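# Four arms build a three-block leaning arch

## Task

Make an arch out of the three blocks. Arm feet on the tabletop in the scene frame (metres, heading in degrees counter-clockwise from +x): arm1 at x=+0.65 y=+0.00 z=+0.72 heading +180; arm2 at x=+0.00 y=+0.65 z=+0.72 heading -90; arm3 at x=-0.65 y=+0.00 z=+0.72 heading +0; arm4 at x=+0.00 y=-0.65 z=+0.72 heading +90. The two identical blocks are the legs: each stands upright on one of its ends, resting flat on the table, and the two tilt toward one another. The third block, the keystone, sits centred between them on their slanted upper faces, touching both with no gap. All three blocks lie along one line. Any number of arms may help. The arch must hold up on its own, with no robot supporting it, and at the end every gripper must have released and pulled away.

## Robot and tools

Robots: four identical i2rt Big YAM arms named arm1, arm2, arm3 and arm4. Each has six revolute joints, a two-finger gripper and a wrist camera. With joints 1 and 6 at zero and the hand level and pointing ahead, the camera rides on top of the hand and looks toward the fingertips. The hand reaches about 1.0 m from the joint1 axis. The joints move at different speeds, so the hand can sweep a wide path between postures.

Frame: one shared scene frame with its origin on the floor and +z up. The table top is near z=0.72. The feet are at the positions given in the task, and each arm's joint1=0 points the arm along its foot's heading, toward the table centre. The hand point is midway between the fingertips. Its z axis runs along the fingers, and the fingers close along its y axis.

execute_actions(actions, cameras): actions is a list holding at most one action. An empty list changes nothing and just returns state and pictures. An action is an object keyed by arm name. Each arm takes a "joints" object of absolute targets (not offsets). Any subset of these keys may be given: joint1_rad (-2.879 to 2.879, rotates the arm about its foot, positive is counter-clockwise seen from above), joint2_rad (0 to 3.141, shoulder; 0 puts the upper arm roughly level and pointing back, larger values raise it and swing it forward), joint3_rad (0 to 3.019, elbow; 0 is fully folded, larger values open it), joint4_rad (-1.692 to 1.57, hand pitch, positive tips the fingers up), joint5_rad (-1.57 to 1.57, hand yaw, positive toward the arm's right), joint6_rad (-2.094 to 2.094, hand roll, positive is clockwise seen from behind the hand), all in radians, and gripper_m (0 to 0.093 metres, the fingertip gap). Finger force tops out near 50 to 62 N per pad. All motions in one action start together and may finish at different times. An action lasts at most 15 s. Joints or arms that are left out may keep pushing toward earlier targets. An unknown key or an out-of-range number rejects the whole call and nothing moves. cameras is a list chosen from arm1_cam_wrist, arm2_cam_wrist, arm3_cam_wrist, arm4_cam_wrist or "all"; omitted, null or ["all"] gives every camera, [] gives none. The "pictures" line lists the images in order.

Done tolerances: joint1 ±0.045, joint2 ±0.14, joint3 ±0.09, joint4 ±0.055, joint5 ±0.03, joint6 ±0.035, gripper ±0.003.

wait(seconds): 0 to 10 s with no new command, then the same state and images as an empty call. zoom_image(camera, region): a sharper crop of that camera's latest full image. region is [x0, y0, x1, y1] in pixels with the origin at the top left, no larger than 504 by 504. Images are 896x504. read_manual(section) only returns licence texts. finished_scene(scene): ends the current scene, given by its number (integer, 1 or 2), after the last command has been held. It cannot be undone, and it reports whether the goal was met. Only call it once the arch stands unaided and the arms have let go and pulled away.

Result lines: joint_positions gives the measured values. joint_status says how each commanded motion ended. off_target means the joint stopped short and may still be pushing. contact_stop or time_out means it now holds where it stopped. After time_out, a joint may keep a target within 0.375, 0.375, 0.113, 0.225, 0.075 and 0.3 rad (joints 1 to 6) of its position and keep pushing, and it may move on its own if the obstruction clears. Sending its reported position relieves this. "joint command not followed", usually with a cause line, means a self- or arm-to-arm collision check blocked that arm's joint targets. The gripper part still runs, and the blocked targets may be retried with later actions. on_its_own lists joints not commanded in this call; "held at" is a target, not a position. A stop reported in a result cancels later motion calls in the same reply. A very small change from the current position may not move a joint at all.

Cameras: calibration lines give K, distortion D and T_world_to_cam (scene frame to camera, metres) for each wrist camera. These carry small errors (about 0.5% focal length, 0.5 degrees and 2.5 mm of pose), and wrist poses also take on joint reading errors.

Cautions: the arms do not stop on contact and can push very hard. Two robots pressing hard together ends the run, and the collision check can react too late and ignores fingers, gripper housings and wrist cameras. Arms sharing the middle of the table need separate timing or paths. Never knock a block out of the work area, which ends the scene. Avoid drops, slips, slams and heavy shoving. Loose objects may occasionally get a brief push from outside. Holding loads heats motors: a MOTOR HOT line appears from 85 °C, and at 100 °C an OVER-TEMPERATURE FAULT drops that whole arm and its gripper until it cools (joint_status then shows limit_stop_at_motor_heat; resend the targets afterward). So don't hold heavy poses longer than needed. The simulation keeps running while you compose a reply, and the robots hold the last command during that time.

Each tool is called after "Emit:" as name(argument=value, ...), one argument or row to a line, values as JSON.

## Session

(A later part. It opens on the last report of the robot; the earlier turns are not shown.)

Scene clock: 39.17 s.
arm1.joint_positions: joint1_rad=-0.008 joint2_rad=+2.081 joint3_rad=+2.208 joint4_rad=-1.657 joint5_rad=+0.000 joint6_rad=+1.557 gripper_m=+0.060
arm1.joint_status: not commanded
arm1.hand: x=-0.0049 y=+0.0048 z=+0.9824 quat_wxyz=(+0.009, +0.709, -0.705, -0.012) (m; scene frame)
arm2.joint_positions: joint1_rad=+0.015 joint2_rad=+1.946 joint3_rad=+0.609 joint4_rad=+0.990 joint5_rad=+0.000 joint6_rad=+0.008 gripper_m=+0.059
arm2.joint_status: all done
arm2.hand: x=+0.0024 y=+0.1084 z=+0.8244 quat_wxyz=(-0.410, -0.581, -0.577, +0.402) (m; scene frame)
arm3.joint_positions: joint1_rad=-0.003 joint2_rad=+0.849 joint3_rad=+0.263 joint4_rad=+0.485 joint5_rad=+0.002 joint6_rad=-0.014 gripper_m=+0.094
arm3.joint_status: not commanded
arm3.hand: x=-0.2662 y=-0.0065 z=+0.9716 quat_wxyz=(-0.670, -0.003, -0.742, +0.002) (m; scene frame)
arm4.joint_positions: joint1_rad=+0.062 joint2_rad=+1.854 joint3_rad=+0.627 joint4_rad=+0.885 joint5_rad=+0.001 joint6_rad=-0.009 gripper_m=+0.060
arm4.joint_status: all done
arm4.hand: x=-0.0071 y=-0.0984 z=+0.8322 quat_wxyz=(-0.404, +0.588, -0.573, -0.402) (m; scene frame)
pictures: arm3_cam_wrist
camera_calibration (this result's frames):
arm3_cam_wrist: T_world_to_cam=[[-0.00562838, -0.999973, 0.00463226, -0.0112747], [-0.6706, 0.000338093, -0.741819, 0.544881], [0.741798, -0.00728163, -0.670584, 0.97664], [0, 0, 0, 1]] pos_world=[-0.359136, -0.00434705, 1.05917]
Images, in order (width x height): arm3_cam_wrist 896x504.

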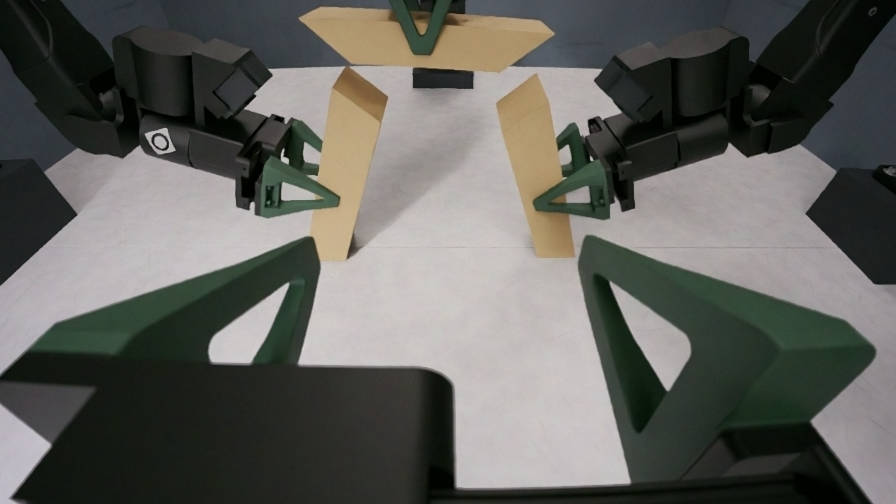

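Emit:
execute_actions(
  actions=[
    {"arm1":{"joints":{"joint5_rad":-0.05,"joint1_rad":0.01}}},
  ],
  cameras=["arm3_cam_wrist"],
)

Emit:
execute_actions(
  actions=[
    {"arm1":{"joints":{"joint3_rad":2.15,"joint4_rad":-1.63}}},
  ],
  cameras=["arm3_cam_wrist"],
)

Emit:
zoom_image(
  camera="arm3_cam_wrist",
  region=[270,0,620,260],
)

Scene clock: 40.70 s.
arm1.joint_positions: joint1_rad=+0.005 joint2_rad=+2.081 joint3_rad=+2.208 joint4_rad=-1.657 joint5_rad=-0.047 joint6_rad=+1.557 gripper_m=+0.060
arm1.joint_status: all done
arm1.hand: x=-0.0048 y=-0.0120 z=+0.9825 quat_wxyz=(+0.026, +0.714, -0.700, +0.004) (m; scene frame)
arm2.joint_positions: joint1_rad=+0.015 joint2_rad=+1.946 joint3_rad=+0.609 joint4_rad=+0.990 joint5_rad=+0.000 joint6_rad=+0.008 gripper_m=+0.059
arm2.joint_status: not commanded
arm2.hand: x=+0.0024 y=+0.1084 z=+0.8244 quat_wxyz=(-0.410, -0.581, -0.577, +0.402) (m; scene frame)
arm3.joint_positions: joint1_rad=-0.003 joint2_rad=+0.849 joint3_rad=+0.263 joint4_rad=+0.485 joint5_rad=+0.002 joint6_rad=-0.014 gripper_m=+0.094
arm3.joint_status: not commanded
arm3.hand: x=-0.2662 y=-0.0065 z=+0.9716 quat_wxyz=(-0.670, -0.003, -0.742, +0.002) (m; scene frame)
arm4.joint_positions: joint1_rad=+0.062 joint2_rad=+1.854 joint3_rad=+0.627 joint4_rad=+0.885 joint5_rad=+0.001 joint6_rad=-0.009 gripper_m=+0.060
arm4.joint_status: not commanded
arm4.hand: x=-0.0071 y=-0.0984 z=+0.8322 quat_wxyz=(-0.404, +0.588, -0.573, -0.402) (m; scene frame)
pictures: arm3_cam_wrist
camera_calibration (this result's frames):
arm3_cam_wrist: T_world_to_cam=[[-0.00562838, -0.999973, 0.00463226, -0.0112747], [-0.6706, 0.000338093, -0.741819, 0.544881], [0.741798, -0.00728163, -0.670584, 0.97664], [0, 0, 0, 1]] pos_world=[-0.359136, -0.00434705, 1.05917]
Images, in order (width x height): arm3_cam_wrist 896x504.

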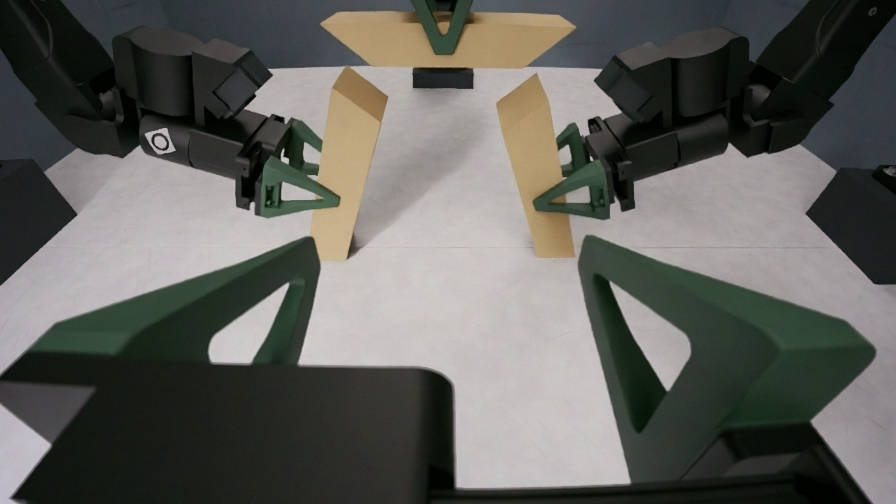

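Scene clock: 41.57 s.
arm1.joint_positions: joint1_rad=+0.005 joint2_rad=+2.084 joint3_rad=+2.145 joint4_rad=-1.646 joint5_rad=-0.047 joint6_rad=+1.557 gripper_m=+0.060
arm1.joint_status: all done
arm1.hand: x=+0.0058 y=-0.0119 z=+0.9571 quat_wxyz=(+0.007, +0.713, -0.700, +0.024) (m; scene frame)
arm2.joint_positions: joint1_rad=+0.015 joint2_rad=+1.946 joint3_rad=+0.609 joint4_rad=+0.990 joint5_rad=+0.000 joint6_rad=+0.008 gripper_m=+0.059
arm2.joint_status: not commanded
arm2.hand: x=+0.0024 y=+0.1084 z=+0.8244 quat_wxyz=(-0.410, -0.581, -0.577, +0.402) (m; scene frame)
arm3.joint_positions: joint1_rad=-0.003 joint2_rad=+0.849 joint3_rad=+0.263 joint4_rad=+0.485 joint5_rad=+0.002 joint6_rad=-0.014 gripper_m=+0.094
arm3.joint_status: not commanded
arm3.hand: x=-0.2662 y=-0.0065 z=+0.9716 quat_wxyz=(-0.670, -0.003, -0.742, +0.002) (m; scene frame)
arm4.joint_positions: joint1_rad=+0.062 joint2_rad=+1.854 joint3_rad=+0.627 joint4_rad=+0.885 joint5_rad=+0.001 joint6_rad=-0.009 gripper_m=+0.060
arm4.joint_status: not commanded
arm4.hand: x=-0.0071 y=-0.0984 z=+0.8322 quat_wxyz=(-0.404, +0.588, -0.573, -0.402) (m; scene frame)
pictures: arm3_cam_wrist
camera_calibration (this result's frames):
arm3_cam_wrist: T_world_to_cam=[[-0.00562838, -0.999973, 0.00463226, -0.0112747], [-0.6706, 0.000338093, -0.741819, 0.544881], [0.741798, -0.00728163, -0.670584, 0.97664], [0, 0, 0, 1]] pos_world=[-0.359136, -0.00434705, 1.05917]
Images, in order (width x height): arm3_cam_wrist 896x504.

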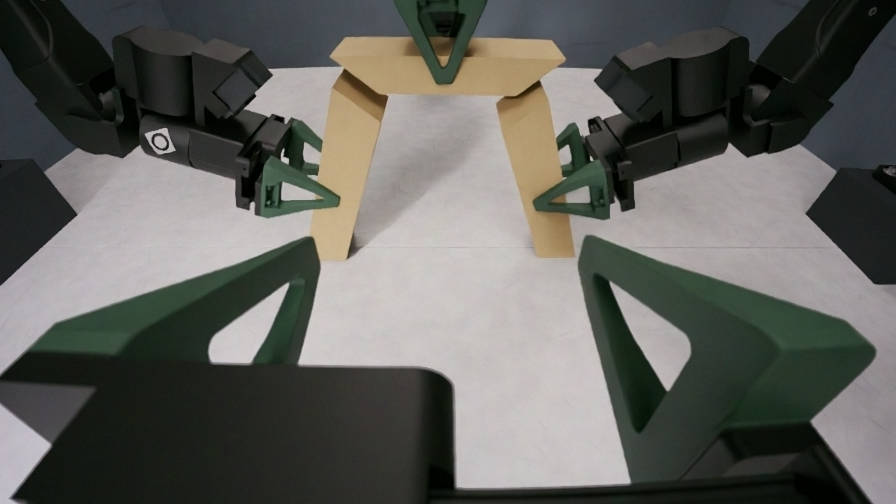

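Region (270, 0, 620, 260) of arm3_cam_wrist's 896x504 image, scaled by 1.440, with more detail than that image has; it fills the top 374 rows of this view, and the rest is white.

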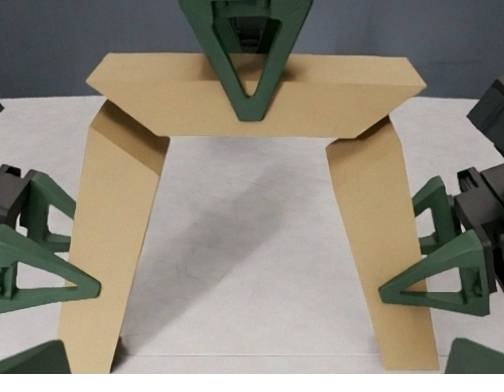

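Emit:
execute_actions(
  actions=[
    {"arm1":{"joints":{"joint1_rad":-0.012,"joint2_rad":2.095}}},
  ],
  cameras=["arm3_cam_wrist","arm2_cam_wrist","arm4_cam_wrist","arm1_cam_wrist"],
)

Emit:
zoom_image(
  camera="arm3_cam_wrist",
  region=[270,0,620,260],
)

Scene clock: 42.83 s.
arm1.joint_positions: joint1_rad=-0.006 joint2_rad=+2.084 joint3_rad=+2.145 joint4_rad=-1.646 joint5_rad=-0.048 joint6_rad=+1.557 gripper_m=+0.060
arm1.joint_status: all done
arm1.hand: x=+0.0057 y=-0.0046 z=+0.9571 quat_wxyz=(+0.007, +0.709, -0.704, +0.024) (m; scene frame)
arm2.joint_positions: joint1_rad=+0.015 joint2_rad=+1.946 joint3_rad=+0.609 joint4_rad=+0.990 joint5_rad=+0.000 joint6_rad=+0.008 gripper_m=+0.059
arm2.joint_status: not commanded
arm2.hand: x=+0.0024 y=+0.1084 z=+0.8244 quat_wxyz=(-0.410, -0.581, -0.577, +0.402) (m; scene frame)
arm3.joint_positions: joint1_rad=-0.003 joint2_rad=+0.849 joint3_rad=+0.263 joint4_rad=+0.485 joint5_rad=+0.002 joint6_rad=-0.014 gripper_m=+0.094
arm3.joint_status: not commanded
arm3.hand: x=-0.2662 y=-0.0065 z=+0.9716 quat_wxyz=(-0.670, -0.003, -0.742, +0.002) (m; scene frame)
arm4.joint_positions: joint1_rad=+0.062 joint2_rad=+1.854 joint3_rad=+0.627 joint4_rad=+0.885 joint5_rad=+0.001 joint6_rad=-0.009 gripper_m=+0.060
arm4.joint_status: not commanded
arm4.hand: x=-0.0071 y=-0.0984 z=+0.8322 quat_wxyz=(-0.404, +0.588, -0.573, -0.402) (m; scene frame)
pictures: arm1_cam_wrist, arm2_cam_wrist, arm3_cam_wrist, arm4_cam_wrist
camera_calibration (this result's frames):
arm1_cam_wrist: T_world_to_cam=[[0.999702, 0.00568803, 0.0237533, -0.0263743], [-0.0103019, -0.783576, 0.621211, -0.593762], [0.022146, -0.62127, -0.783283, 0.870582], [0, 0, 0, 1]] pos_world=[0.000969669, 0.0757588, 1.05139]
arm2_cam_wrist: T_world_to_cam=[[-0.999922, -0.00921978, -0.00837404, 0.0138396], [-0.00310422, 0.835602, -0.549327, 0.363381], [0.012062, -0.549258, -0.835566, 0.873606], [0, 0, 0, 1]] pos_world=[0.00442903, 0.176321, 0.929686]
arm3_cam_wrist: T_world_to_cam=[[-0.00562838, -0.999973, 0.00463226, -0.0112747], [-0.6706, 0.000338093, -0.741819, 0.544881], [0.741798, -0.00728163, -0.670584, 0.97664], [0, 0, 0, 1]] pos_world=[-0.359136, -0.00434705, 1.05917]
arm4_cam_wrist: T_world_to_cam=[[0.999669, 0.0187724, 0.017577, -0.00691048], [0.0253176, -0.838359, -0.544531, 0.374781], [0.00451374, 0.544796, -0.838557, 0.87972], [0, 0, 0, 1]] pos_world=[-0.00655117, -0.164937, 0.941896]
Images, in order (width x height): arm1_cam_wrist 896x504, arm2_cam_wrist 896x504, arm3_cam_wrist 896x504, arm4_cam_wrist 896x504.

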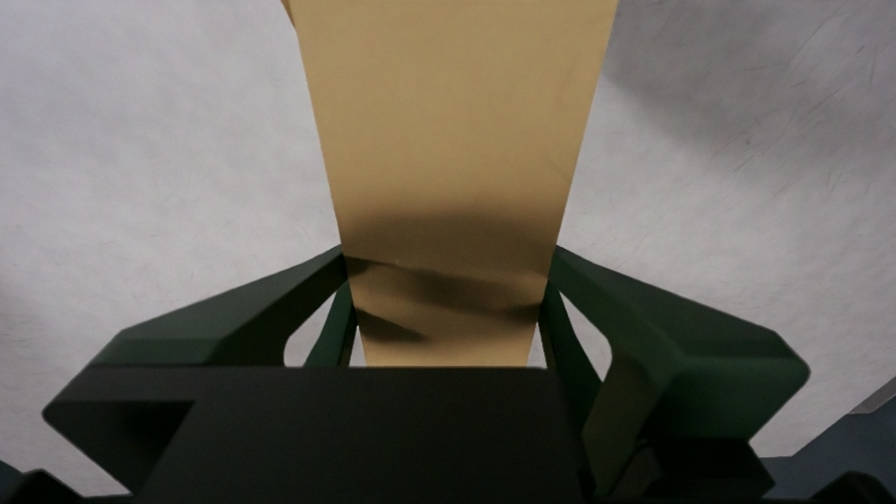

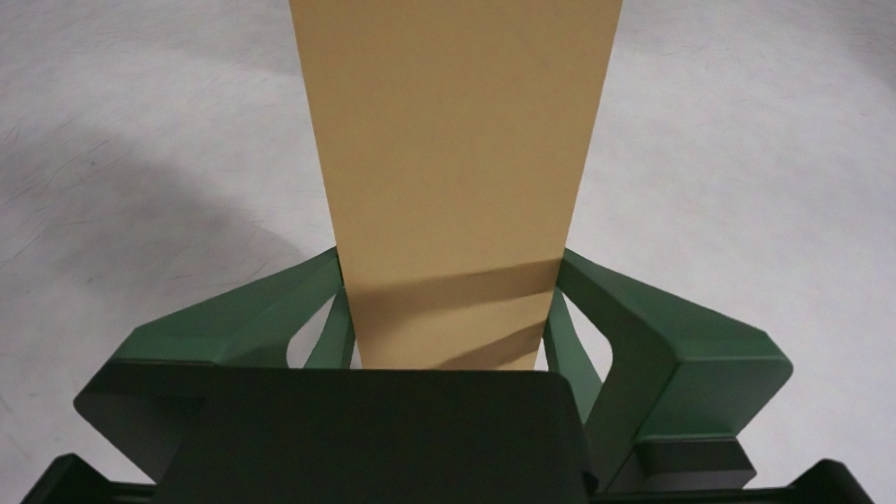

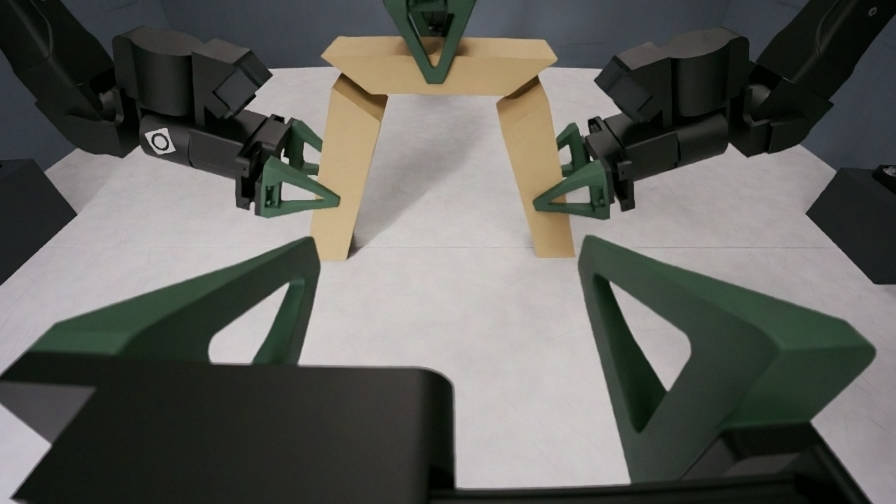

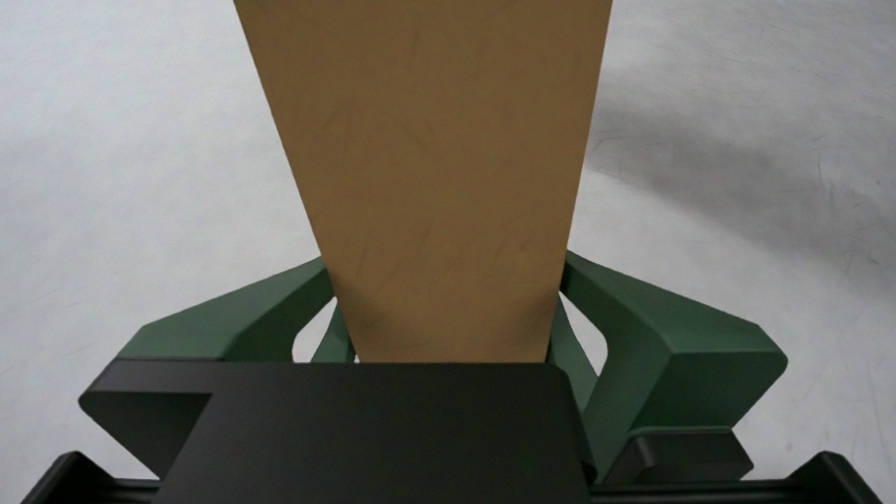

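Region (270, 0, 620, 260) of arm3_cam_wrist's 896x504 image, scaled by 1.440, with more detail than that image has; it fills the top 374 rows of this view, and the rest is white.

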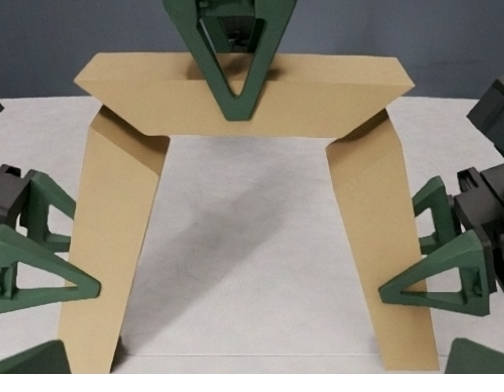

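Emit:
execute_actions(
  actions=[
    {"arm1":{"joints":{"joint3_rad":2.235}}},
  ],
  cameras=[],
)

Emit:
execute_actions(
  actions=[
    {"arm1":{"joints":{"joint2_rad":2.115}}},
  ],
  cameras=["arm3_cam_wrist","arm1_cam_wrist"],
)

Emit:
zoom_image(
  camera="arm3_cam_wrist",
  region=[270,0,620,260],
)

Scene clock: 45.03 s.
arm1.joint_positions: joint1_rad=-0.006 joint2_rad=+2.086 joint3_rad=+2.168 joint4_rad=-1.646 joint5_rad=-0.048 joint6_rad=+1.557 gripper_m=+0.060
arm1.joint_status: all done
arm1.hand: x=+0.0003 y=-0.0046 z=+0.9642 quat_wxyz=(+0.014, +0.710, -0.704, +0.016) (m; scene frame)
arm2.joint_positions: joint1_rad=+0.015 joint2_rad=+1.946 joint3_rad=+0.609 joint4_rad=+0.990 joint5_rad=+0.000 joint6_rad=+0.008 gripper_m=+0.059
arm2.joint_status: not commanded
arm2.hand: x=+0.0024 y=+0.1084 z=+0.8244 quat_wxyz=(-0.410, -0.581, -0.577, +0.402) (m; scene frame)
arm3.joint_positions: joint1_rad=-0.003 joint2_rad=+0.849 joint3_rad=+0.263 joint4_rad=+0.485 joint5_rad=+0.002 joint6_rad=-0.014 gripper_m=+0.094
arm3.joint_status: not commanded
arm3.hand: x=-0.2662 y=-0.0065 z=+0.9716 quat_wxyz=(-0.670, -0.003, -0.742, +0.002) (m; scene frame)
arm4.joint_positions: joint1_rad=+0.062 joint2_rad=+1.854 joint3_rad=+0.627 joint4_rad=+0.885 joint5_rad=+0.001 joint6_rad=-0.009 gripper_m=+0.060
arm4.joint_status: not commanded
arm4.hand: x=-0.0071 y=-0.0984 z=+0.8322 quat_wxyz=(-0.404, +0.588, -0.573, -0.402) (m; scene frame)
pictures: none
No camera images: the call's "cameras" was empty. Leave "cameras" out to get every camera's image.

Scene clock: 45.77 s.
arm1.joint_positions: joint1_rad=-0.006 joint2_rad=+2.108 joint3_rad=+2.168 joint4_rad=-1.646 joint5_rad=-0.048 joint6_rad=+1.557 gripper_m=+0.060
arm1.joint_status: all done
arm1.hand: x=-0.0012 y=-0.0045 z=+0.9505 quat_wxyz=(+0.007, +0.709, -0.704, +0.024) (m; scene frame)
arm2.joint_positions: joint1_rad=+0.015 joint2_rad=+1.946 joint3_rad=+0.609 joint4_rad=+0.990 joint5_rad=+0.000 joint6_rad=+0.008 gripper_m=+0.059
arm2.joint_status: not commanded
arm2.hand: x=+0.0024 y=+0.1084 z=+0.8244 quat_wxyz=(-0.410, -0.581, -0.577, +0.402) (m; scene frame)
arm3.joint_positions: joint1_rad=-0.003 joint2_rad=+0.849 joint3_rad=+0.263 joint4_rad=+0.485 joint5_rad=+0.002 joint6_rad=-0.014 gripper_m=+0.094
arm3.joint_status: not commanded
arm3.hand: x=-0.2662 y=-0.0065 z=+0.9716 quat_wxyz=(-0.670, -0.003, -0.742, +0.002) (m; scene frame)
arm4.joint_positions: joint1_rad=+0.062 joint2_rad=+1.854 joint3_rad=+0.627 joint4_rad=+0.885 joint5_rad=+0.001 joint6_rad=-0.009 gripper_m=+0.060
arm4.joint_status: not commanded
arm4.hand: x=-0.0071 y=-0.0984 z=+0.8322 quat_wxyz=(-0.404, +0.588, -0.573, -0.402) (m; scene frame)
pictures: arm1_cam_wrist, arm3_cam_wrist
camera_calibration (this result's frames):
arm1_cam_wrist: T_world_to_cam=[[0.999674, 0.00568312, 0.0248973, -0.0204546], [-0.0110168, -0.783571, 0.621204, -0.589693], [0.0230392, -0.621276, -0.783253, 0.865608], [0, 0, 0, 1]] pos_world=[-0.00599154, 0.0758317, 1.04482]
arm3_cam_wrist: T_world_to_cam=[[-0.00562838, -0.999973, 0.00463226, -0.0112747], [-0.6706, 0.000338093, -0.741819, 0.544881], [0.741798, -0.00728163, -0.670584, 0.97664], [0, 0, 0, 1]] pos_world=[-0.359136, -0.00434705, 1.05917]
Images, in order (width x height): arm1_cam_wrist 896x504, arm3_cam_wrist 896x504.

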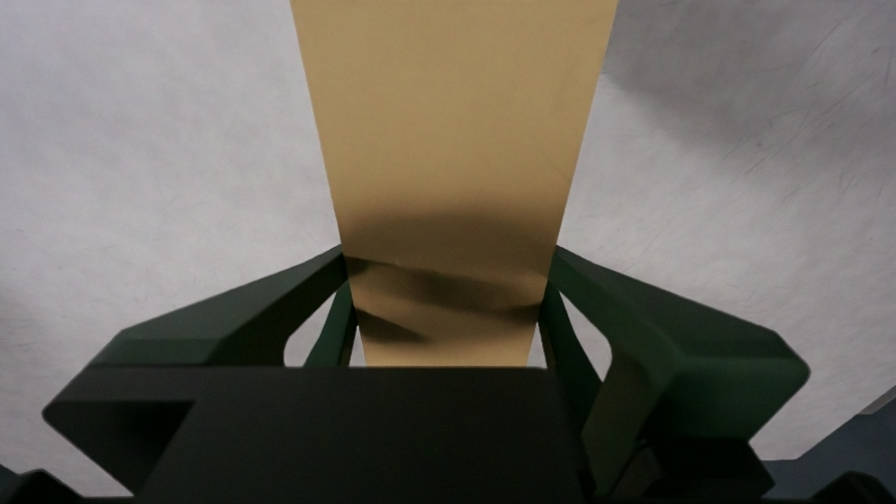

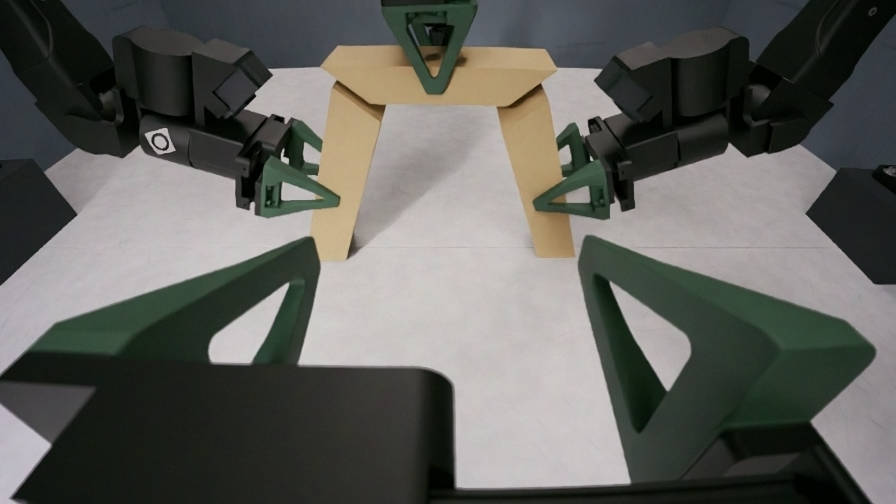

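Region (270, 0, 620, 260) of arm3_cam_wrist's 896x504 image, scaled by 1.440, with more detail than that image has; it fills the top 374 rows of this view, and the rest is white.

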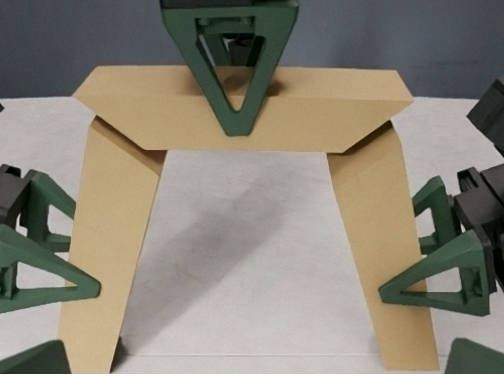

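Nearly seated. Release the keystone, lift, then open the legs.

Emit:
execute_actions(
  actions=[
    {"arm1":{"joints":{"gripper_m":0.093}}},
  ],
  cameras=[],
)

Emit:
execute_actions(
  actions=[
    {"arm1":{"joints":{"joint3_rad":2.4}}},
  ],
  cameras=["arm3_cam_wrist","arm1_cam_wrist"],
)

Emit:
zoom_image(
  camera="arm3_cam_wrist",
  region=[270,0,620,260],
)

Scene clock: 47.27 s.
arm1.joint_positions: joint1_rad=-0.006 joint2_rad=+2.108 joint3_rad=+2.179 joint4_rad=-1.646 joint5_rad=-0.048 joint6_rad=+1.557 gripper_m=+0.093
arm1.joint_status: all done
arm1.hand: x=-0.0036 y=-0.0045 z=+0.9546 quat_wxyz=(+0.011, +0.710, -0.704, +0.020) (m; scene frame)
arm2.joint_positions: joint1_rad=+0.015 joint2_rad=+1.951 joint3_rad=+0.608 joint4_rad=+0.990 joint5_rad=+0.000 joint6_rad=+0.008 gripper_m=+0.059
arm2.joint_status: not commanded
arm2.hand: x=+0.0024 y=+0.1096 z=+0.8215 quat_wxyz=(-0.408, -0.582, -0.579, +0.400) (m; scene frame)
arm3.joint_positions: joint1_rad=-0.003 joint2_rad=+0.849 joint3_rad=+0.263 joint4_rad=+0.485 joint5_rad=+0.002 joint6_rad=-0.014 gripper_m=+0.094
arm3.joint_status: not commanded
arm3.hand: x=-0.2662 y=-0.0065 z=+0.9716 quat_wxyz=(-0.670, -0.003, -0.742, +0.002) (m; scene frame)
arm4.joint_positions: joint1_rad=+0.062 joint2_rad=+1.855 joint3_rad=+0.626 joint4_rad=+0.886 joint5_rad=+0.001 joint6_rad=-0.007 gripper_m=+0.060
arm4.joint_status: not commanded
arm4.hand: x=-0.0071 y=-0.0986 z=+0.8319 quat_wxyz=(-0.403, +0.588, -0.574, -0.403) (m; scene frame)
pictures: none
No camera images: the call's "cameras" was empty. Leave "cameras" out to get every camera's image.

Scene clock: 48.27 s.
arm1.joint_positions: joint1_rad=-0.006 joint2_rad=+2.104 joint3_rad=+2.358 joint4_rad=-1.646 joint5_rad=-0.048 joint6_rad=+1.557 gripper_m=+0.093
arm1.joint_status: all done
arm1.hand: x=-0.0366 y=-0.0046 z=+1.0283 quat_wxyz=(+0.075, +0.709, -0.700, -0.045) (m; scene frame)
arm2.joint_positions: joint1_rad=+0.015 joint2_rad=+1.951 joint3_rad=+0.608 joint4_rad=+0.990 joint5_rad=+0.000 joint6_rad=+0.008 gripper_m=+0.059
arm2.joint_status: not commanded
arm2.hand: x=+0.0024 y=+0.1096 z=+0.8215 quat_wxyz=(-0.408, -0.582, -0.579, +0.400) (m; scene frame)
arm3.joint_positions: joint1_rad=-0.003 joint2_rad=+0.849 joint3_rad=+0.263 joint4_rad=+0.485 joint5_rad=+0.002 joint6_rad=-0.014 gripper_m=+0.094
arm3.joint_status: not commanded
arm3.hand: x=-0.2662 y=-0.0065 z=+0.9716 quat_wxyz=(-0.670, -0.003, -0.742, +0.002) (m; scene frame)
arm4.joint_positions: joint1_rad=+0.062 joint2_rad=+1.855 joint3_rad=+0.626 joint4_rad=+0.886 joint5_rad=+0.001 joint6_rad=-0.007 gripper_m=+0.060
arm4.joint_status: not commanded
arm4.hand: x=-0.0071 y=-0.0986 z=+0.8319 quat_wxyz=(-0.403, +0.588, -0.574, -0.403) (m; scene frame)
pictures: arm1_cam_wrist, arm3_cam_wrist
camera_calibration (this result's frames):
arm1_cam_wrist: T_world_to_cam=[[0.985688, 0.00663028, -0.168447, 0.211291], [0.10963, -0.784282, 0.610642, -0.623186], [-0.128061, -0.62037, -0.773784, 0.911959], [0, 0, 0, 1]] pos_world=[-0.0231604, 0.0755974, 1.12179]
arm3_cam_wrist: T_world_to_cam=[[-0.00562838, -0.999973, 0.00463226, -0.0112747], [-0.6706, 0.000338093, -0.741819, 0.544881], [0.741798, -0.00728163, -0.670584, 0.97664], [0, 0, 0, 1]] pos_world=[-0.359136, -0.00434705, 1.05917]
Images, in order (width x height): arm1_cam_wrist 896x504, arm3_cam_wrist 896x504.

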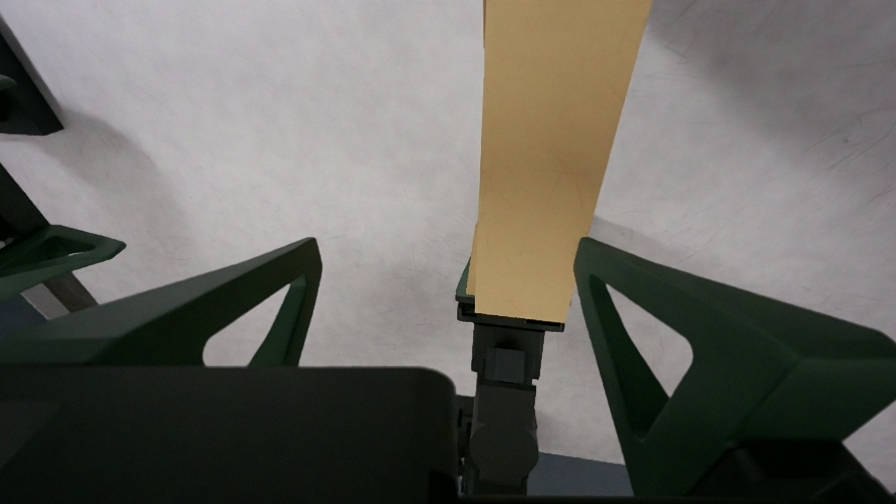

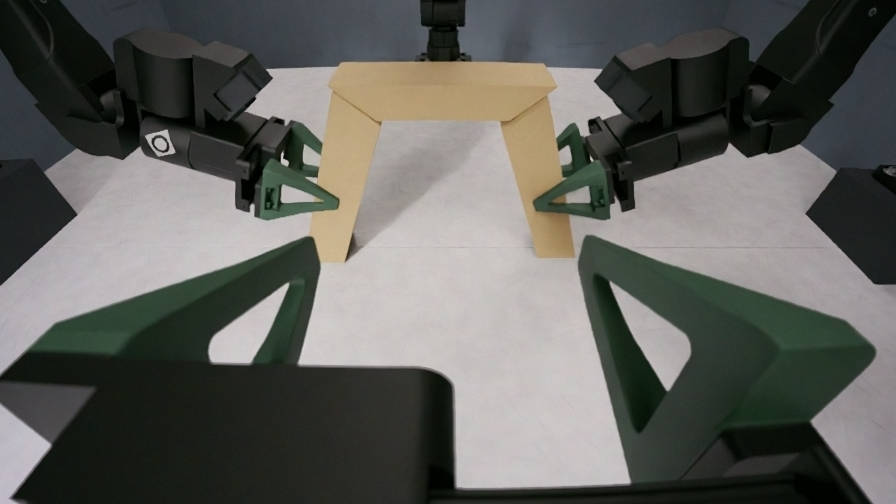

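Region (270, 0, 620, 260) of arm3_cam_wrist's 896x504 image, scaled by 1.440, with more detail than that image has; it fills the top 374 rows of this view, and the rest is white.

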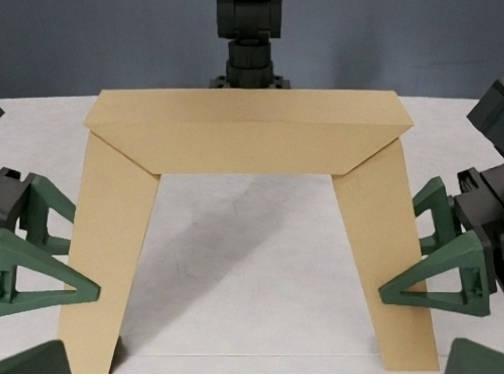

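Emit:
execute_actions(
  actions=[
    {"arm1":{"joints":{"joint2_rad":1.3,"joint3_rad":1.75}},"arm2":{"joints":{"gripper_m":0.093}},"arm4":{"joints":{"gripper_m":0.093}},"arm3":{"joints":{"joint4_rad":0.42}}},
  ],
  cameras=["arm3_cam_wrist"],
)

Emit:
execute_actions(
  actions=[
    {"arm1":{"joints":{"joint2_rad":0.6,"joint3_rad":1.2}},"arm2":{"joints":{"joint2_rad":1.75,"joint3_rad":0.33}},"arm4":{"joints":{"joint2_rad":1.66,"joint3_rad":0.35}}},
  ],
)

Emit:
zoom_image(
  camera="arm3_cam_wrist",
  region=[270,0,620,260],
)

Scene clock: 50.63 s.
arm1.joint_positions: joint1_rad=-0.006 joint2_rad=+1.298 joint3_rad=+1.754 joint4_rad=-1.637 joint5_rad=-0.048 joint6_rad=+1.557 gripper_m=+0.093
arm1.joint_status: all done
arm1.hand: x=+0.2265 y=-0.0071 z=+1.2090 quat_wxyz=(+0.148, +0.700, -0.688, -0.120) (m; scene frame)
arm2.joint_positions: joint1_rad=+0.015 joint2_rad=+1.944 joint3_rad=+0.608 joint4_rad=+1.013 joint5_rad=+0.000 joint6_rad=+0.008 gripper_m=+0.093
arm2.joint_status: all done
arm2.hand: x=+0.0024 y=+0.1067 z=+0.8306 quat_wxyz=(-0.417, -0.576, -0.572, +0.409) (m; scene frame)
arm3.joint_positions: joint1_rad=-0.003 joint2_rad=+0.849 joint3_rad=+0.263 joint4_rad=+0.435 joint5_rad=+0.002 joint6_rad=-0.014 gripper_m=+0.094
arm3.joint_status: all done
arm3.hand: x=-0.2677 y=-0.0063 z=+0.9594 quat_wxyz=(-0.651, -0.003, -0.759, +0.001) (m; scene frame)
arm4.joint_positions: joint1_rad=+0.062 joint2_rad=+1.855 joint3_rad=+0.626 joint4_rad=+0.904 joint5_rad=+0.001 joint6_rad=-0.006 gripper_m=+0.093
arm4.joint_status: all done
arm4.hand: x=-0.0071 y=-0.0971 z=+0.8362 quat_wxyz=(-0.409, +0.584, -0.571, -0.408) (m; scene frame)
pictures: arm3_cam_wrist
camera_calibration (this result's frames):
arm3_cam_wrist: T_world_to_cam=[[-0.00462251, -0.999979, 0.00460697, -0.0107357], [-0.706813, 0.0000082806, -0.7074, 0.492073], [0.707385, -0.00652623, -0.706798, 0.995166], [0, 0, 0, 1]] pos_world=[-0.356211, -0.00424488, 1.05152]
Images, in order (width x height): arm3_cam_wrist 896x504.

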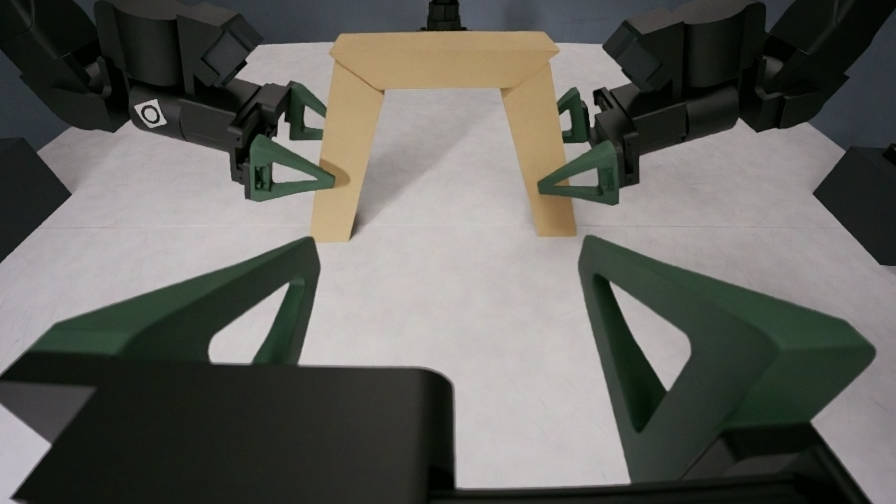

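Scene clock: 52.03 s.
arm1.joint_positions: joint1_rad=-0.006 joint2_rad=+0.593 joint3_rad=+1.209 joint4_rad=-1.636 joint5_rad=-0.048 joint6_rad=+1.557 gripper_m=+0.093
arm1.joint_status: all done
arm1.hand: x=+0.4623 y=-0.0084 z=+1.1662 quat_wxyz=(+0.202, +0.689, -0.674, -0.176) (m; scene frame)
arm2.joint_positions: joint1_rad=+0.015 joint2_rad=+1.745 joint3_rad=+0.330 joint4_rad=+1.017 joint5_rad=+0.000 joint6_rad=+0.008 gripper_m=+0.093
arm2.joint_status: all done
arm2.hand: x=+0.0018 y=+0.2117 z=+0.8408 quat_wxyz=(-0.395, -0.591, -0.588, +0.387) (m; scene frame)
arm3.joint_positions: joint1_rad=-0.003 joint2_rad=+0.849 joint3_rad=+0.263 joint4_rad=+0.435 joint5_rad=+0.002 joint6_rad=-0.014 gripper_m=+0.094
arm3.joint_status: not commanded
arm3.hand: x=-0.2677 y=-0.0063 z=+0.9594 quat_wxyz=(-0.651, -0.003, -0.759, +0.001) (m; scene frame)
arm4.joint_positions: joint1_rad=+0.062 joint2_rad=+1.664 joint3_rad=+0.352 joint4_rad=+0.907 joint5_rad=+0.001 joint6_rad=-0.006 gripper_m=+0.093
arm4.joint_status: all done
arm4.hand: x=-0.0057 y=-0.2030 z=+0.8361 quat_wxyz=(-0.385, +0.600, -0.587, -0.385) (m; scene frame)
pictures: arm1_cam_wrist, arm2_cam_wrist, arm3_cam_wrist, arm4_cam_wrist
camera_calibration (this result's frames):
arm1_cam_wrist: T_world_to_cam=[[0.85707, 0.00897858, -0.515121, 0.206569], [0.32498, -0.785262, 0.527022, -0.767097], [-0.399773, -0.619099, -0.675942, 1.09178], [0, 0, 0, 1]] pos_world=[0.508712, 0.0716946, 1.24867]
arm2_cam_wrist: T_world_to_cam=[[-0.999926, -0.00929612, -0.00785643, 0.0138791], [-0.00403982, 0.862381, -0.506244, 0.244189], [0.0114813, -0.506175, -0.862354, 0.95747], [0, 0, 0, 1]] pos_world=[0.00387149, 0.274192, 0.949407]
arm3_cam_wrist: T_world_to_cam=[[-0.00462251, -0.999979, 0.00460697, -0.0107357], [-0.706813, 0.0000082806, -0.7074, 0.492073], [0.707385, -0.00652623, -0.706798, 0.995166], [0, 0, 0, 1]] pos_world=[-0.356211, -0.00424488, 1.05152]
arm4_cam_wrist: T_world_to_cam=[[0.99972, 0.0184559, 0.0147915, -0.00415355], [0.0233418, -0.870807, -0.491071, 0.237869], [0.00381738, 0.491279, -0.870994, 0.956207], [0, 0, 0, 1]] pos_world=[-0.00505011, -0.26255, 0.949723]
Images, in order (width x height): arm1_cam_wrist 896x504, arm2_cam_wrist 896x504, arm3_cam_wrist 896x504, arm4_cam_wrist 896x504.

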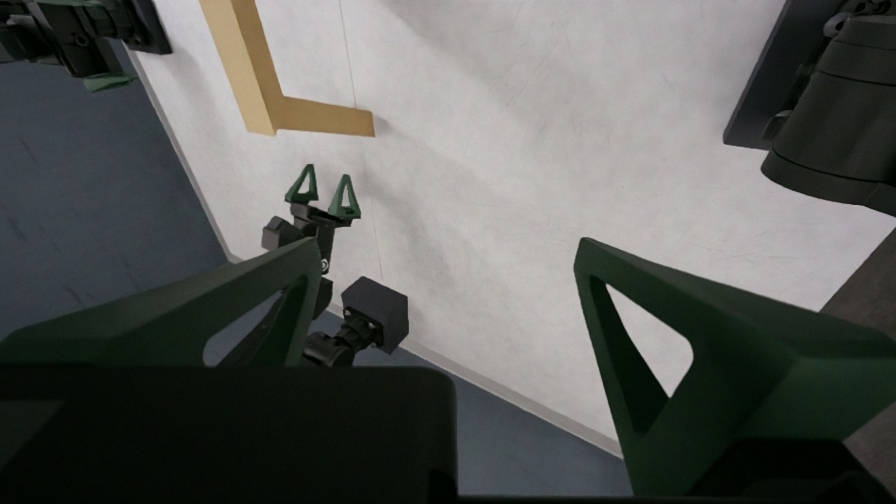

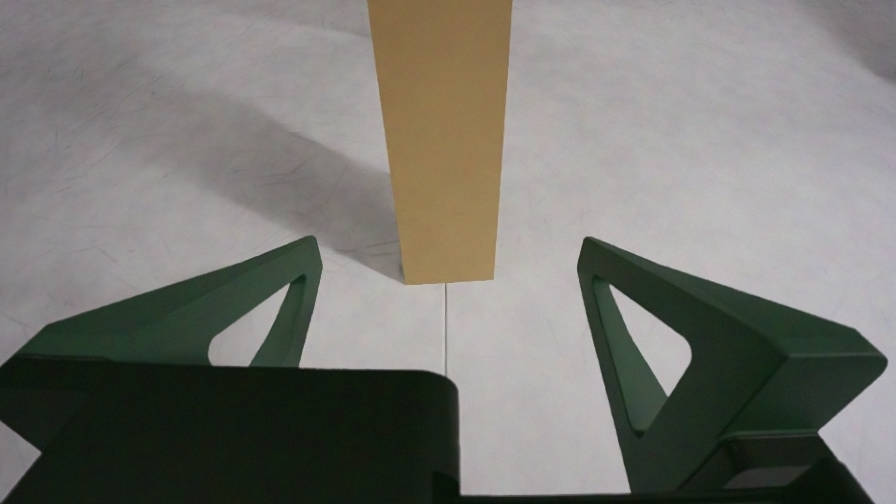

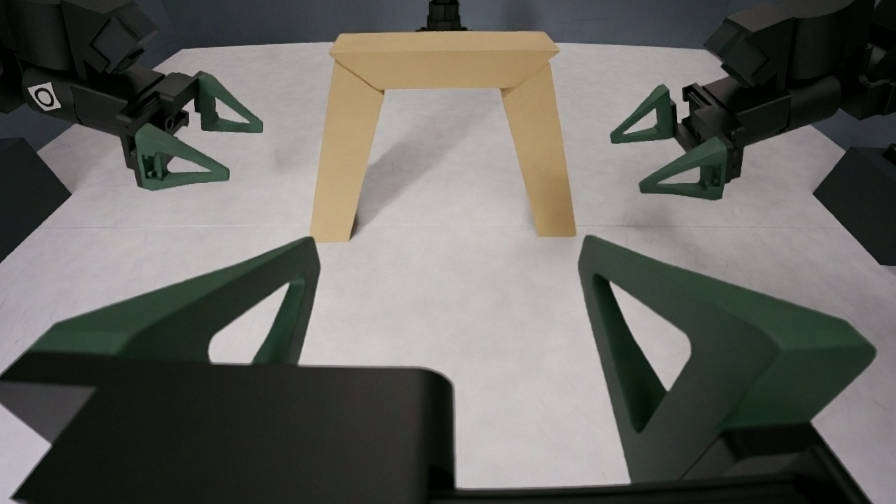

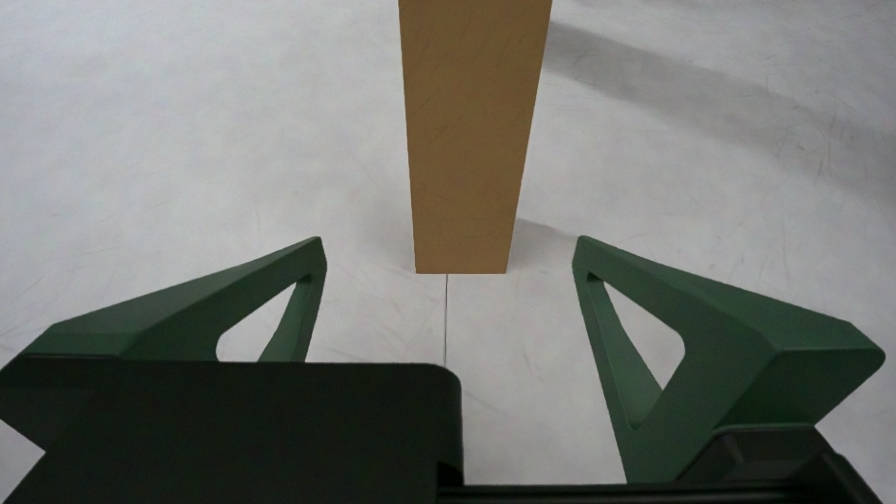

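Region (270, 0, 620, 260) of arm3_cam_wrist's 896x504 image, scaled by 1.440, with more detail than that image has; it fills the top 374 rows of this view, and the rest is white.

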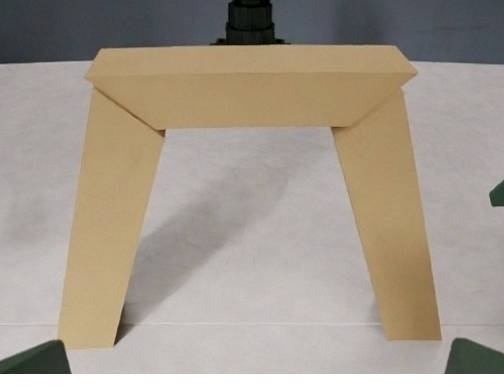

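Emit:
zoom_image(
  camera="arm3_cam_wrist",
  region=[290,170,600,260],
)

Emit:
zoom_image(
  camera="arm2_cam_wrist",
  region=[370,200,530,310],
)

Region (290, 170, 600, 260) of arm3_cam_wrist's 896x504 image, scaled by 1.626, with more detail than that image has; it fills the top 146 rows of this view, and the rest is white.

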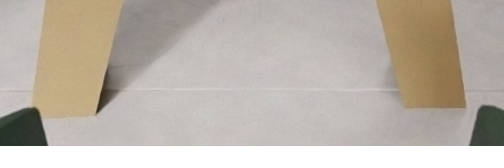

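Region (370, 200, 530, 310) of arm2_cam_wrist's 896x504 image, scaled by 3.150, with more detail than that image has; it fills the top 346 rows of this view, and the rest is white.

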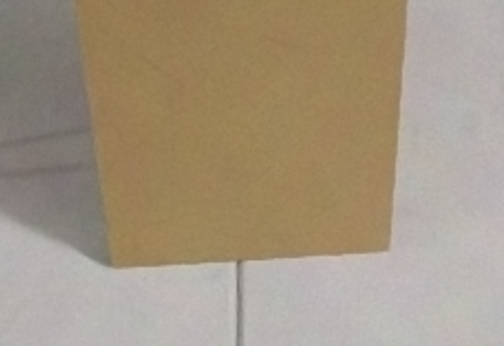

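Emit:
finished_scene(
  scene=2,
)

The scene is finished: the task was done.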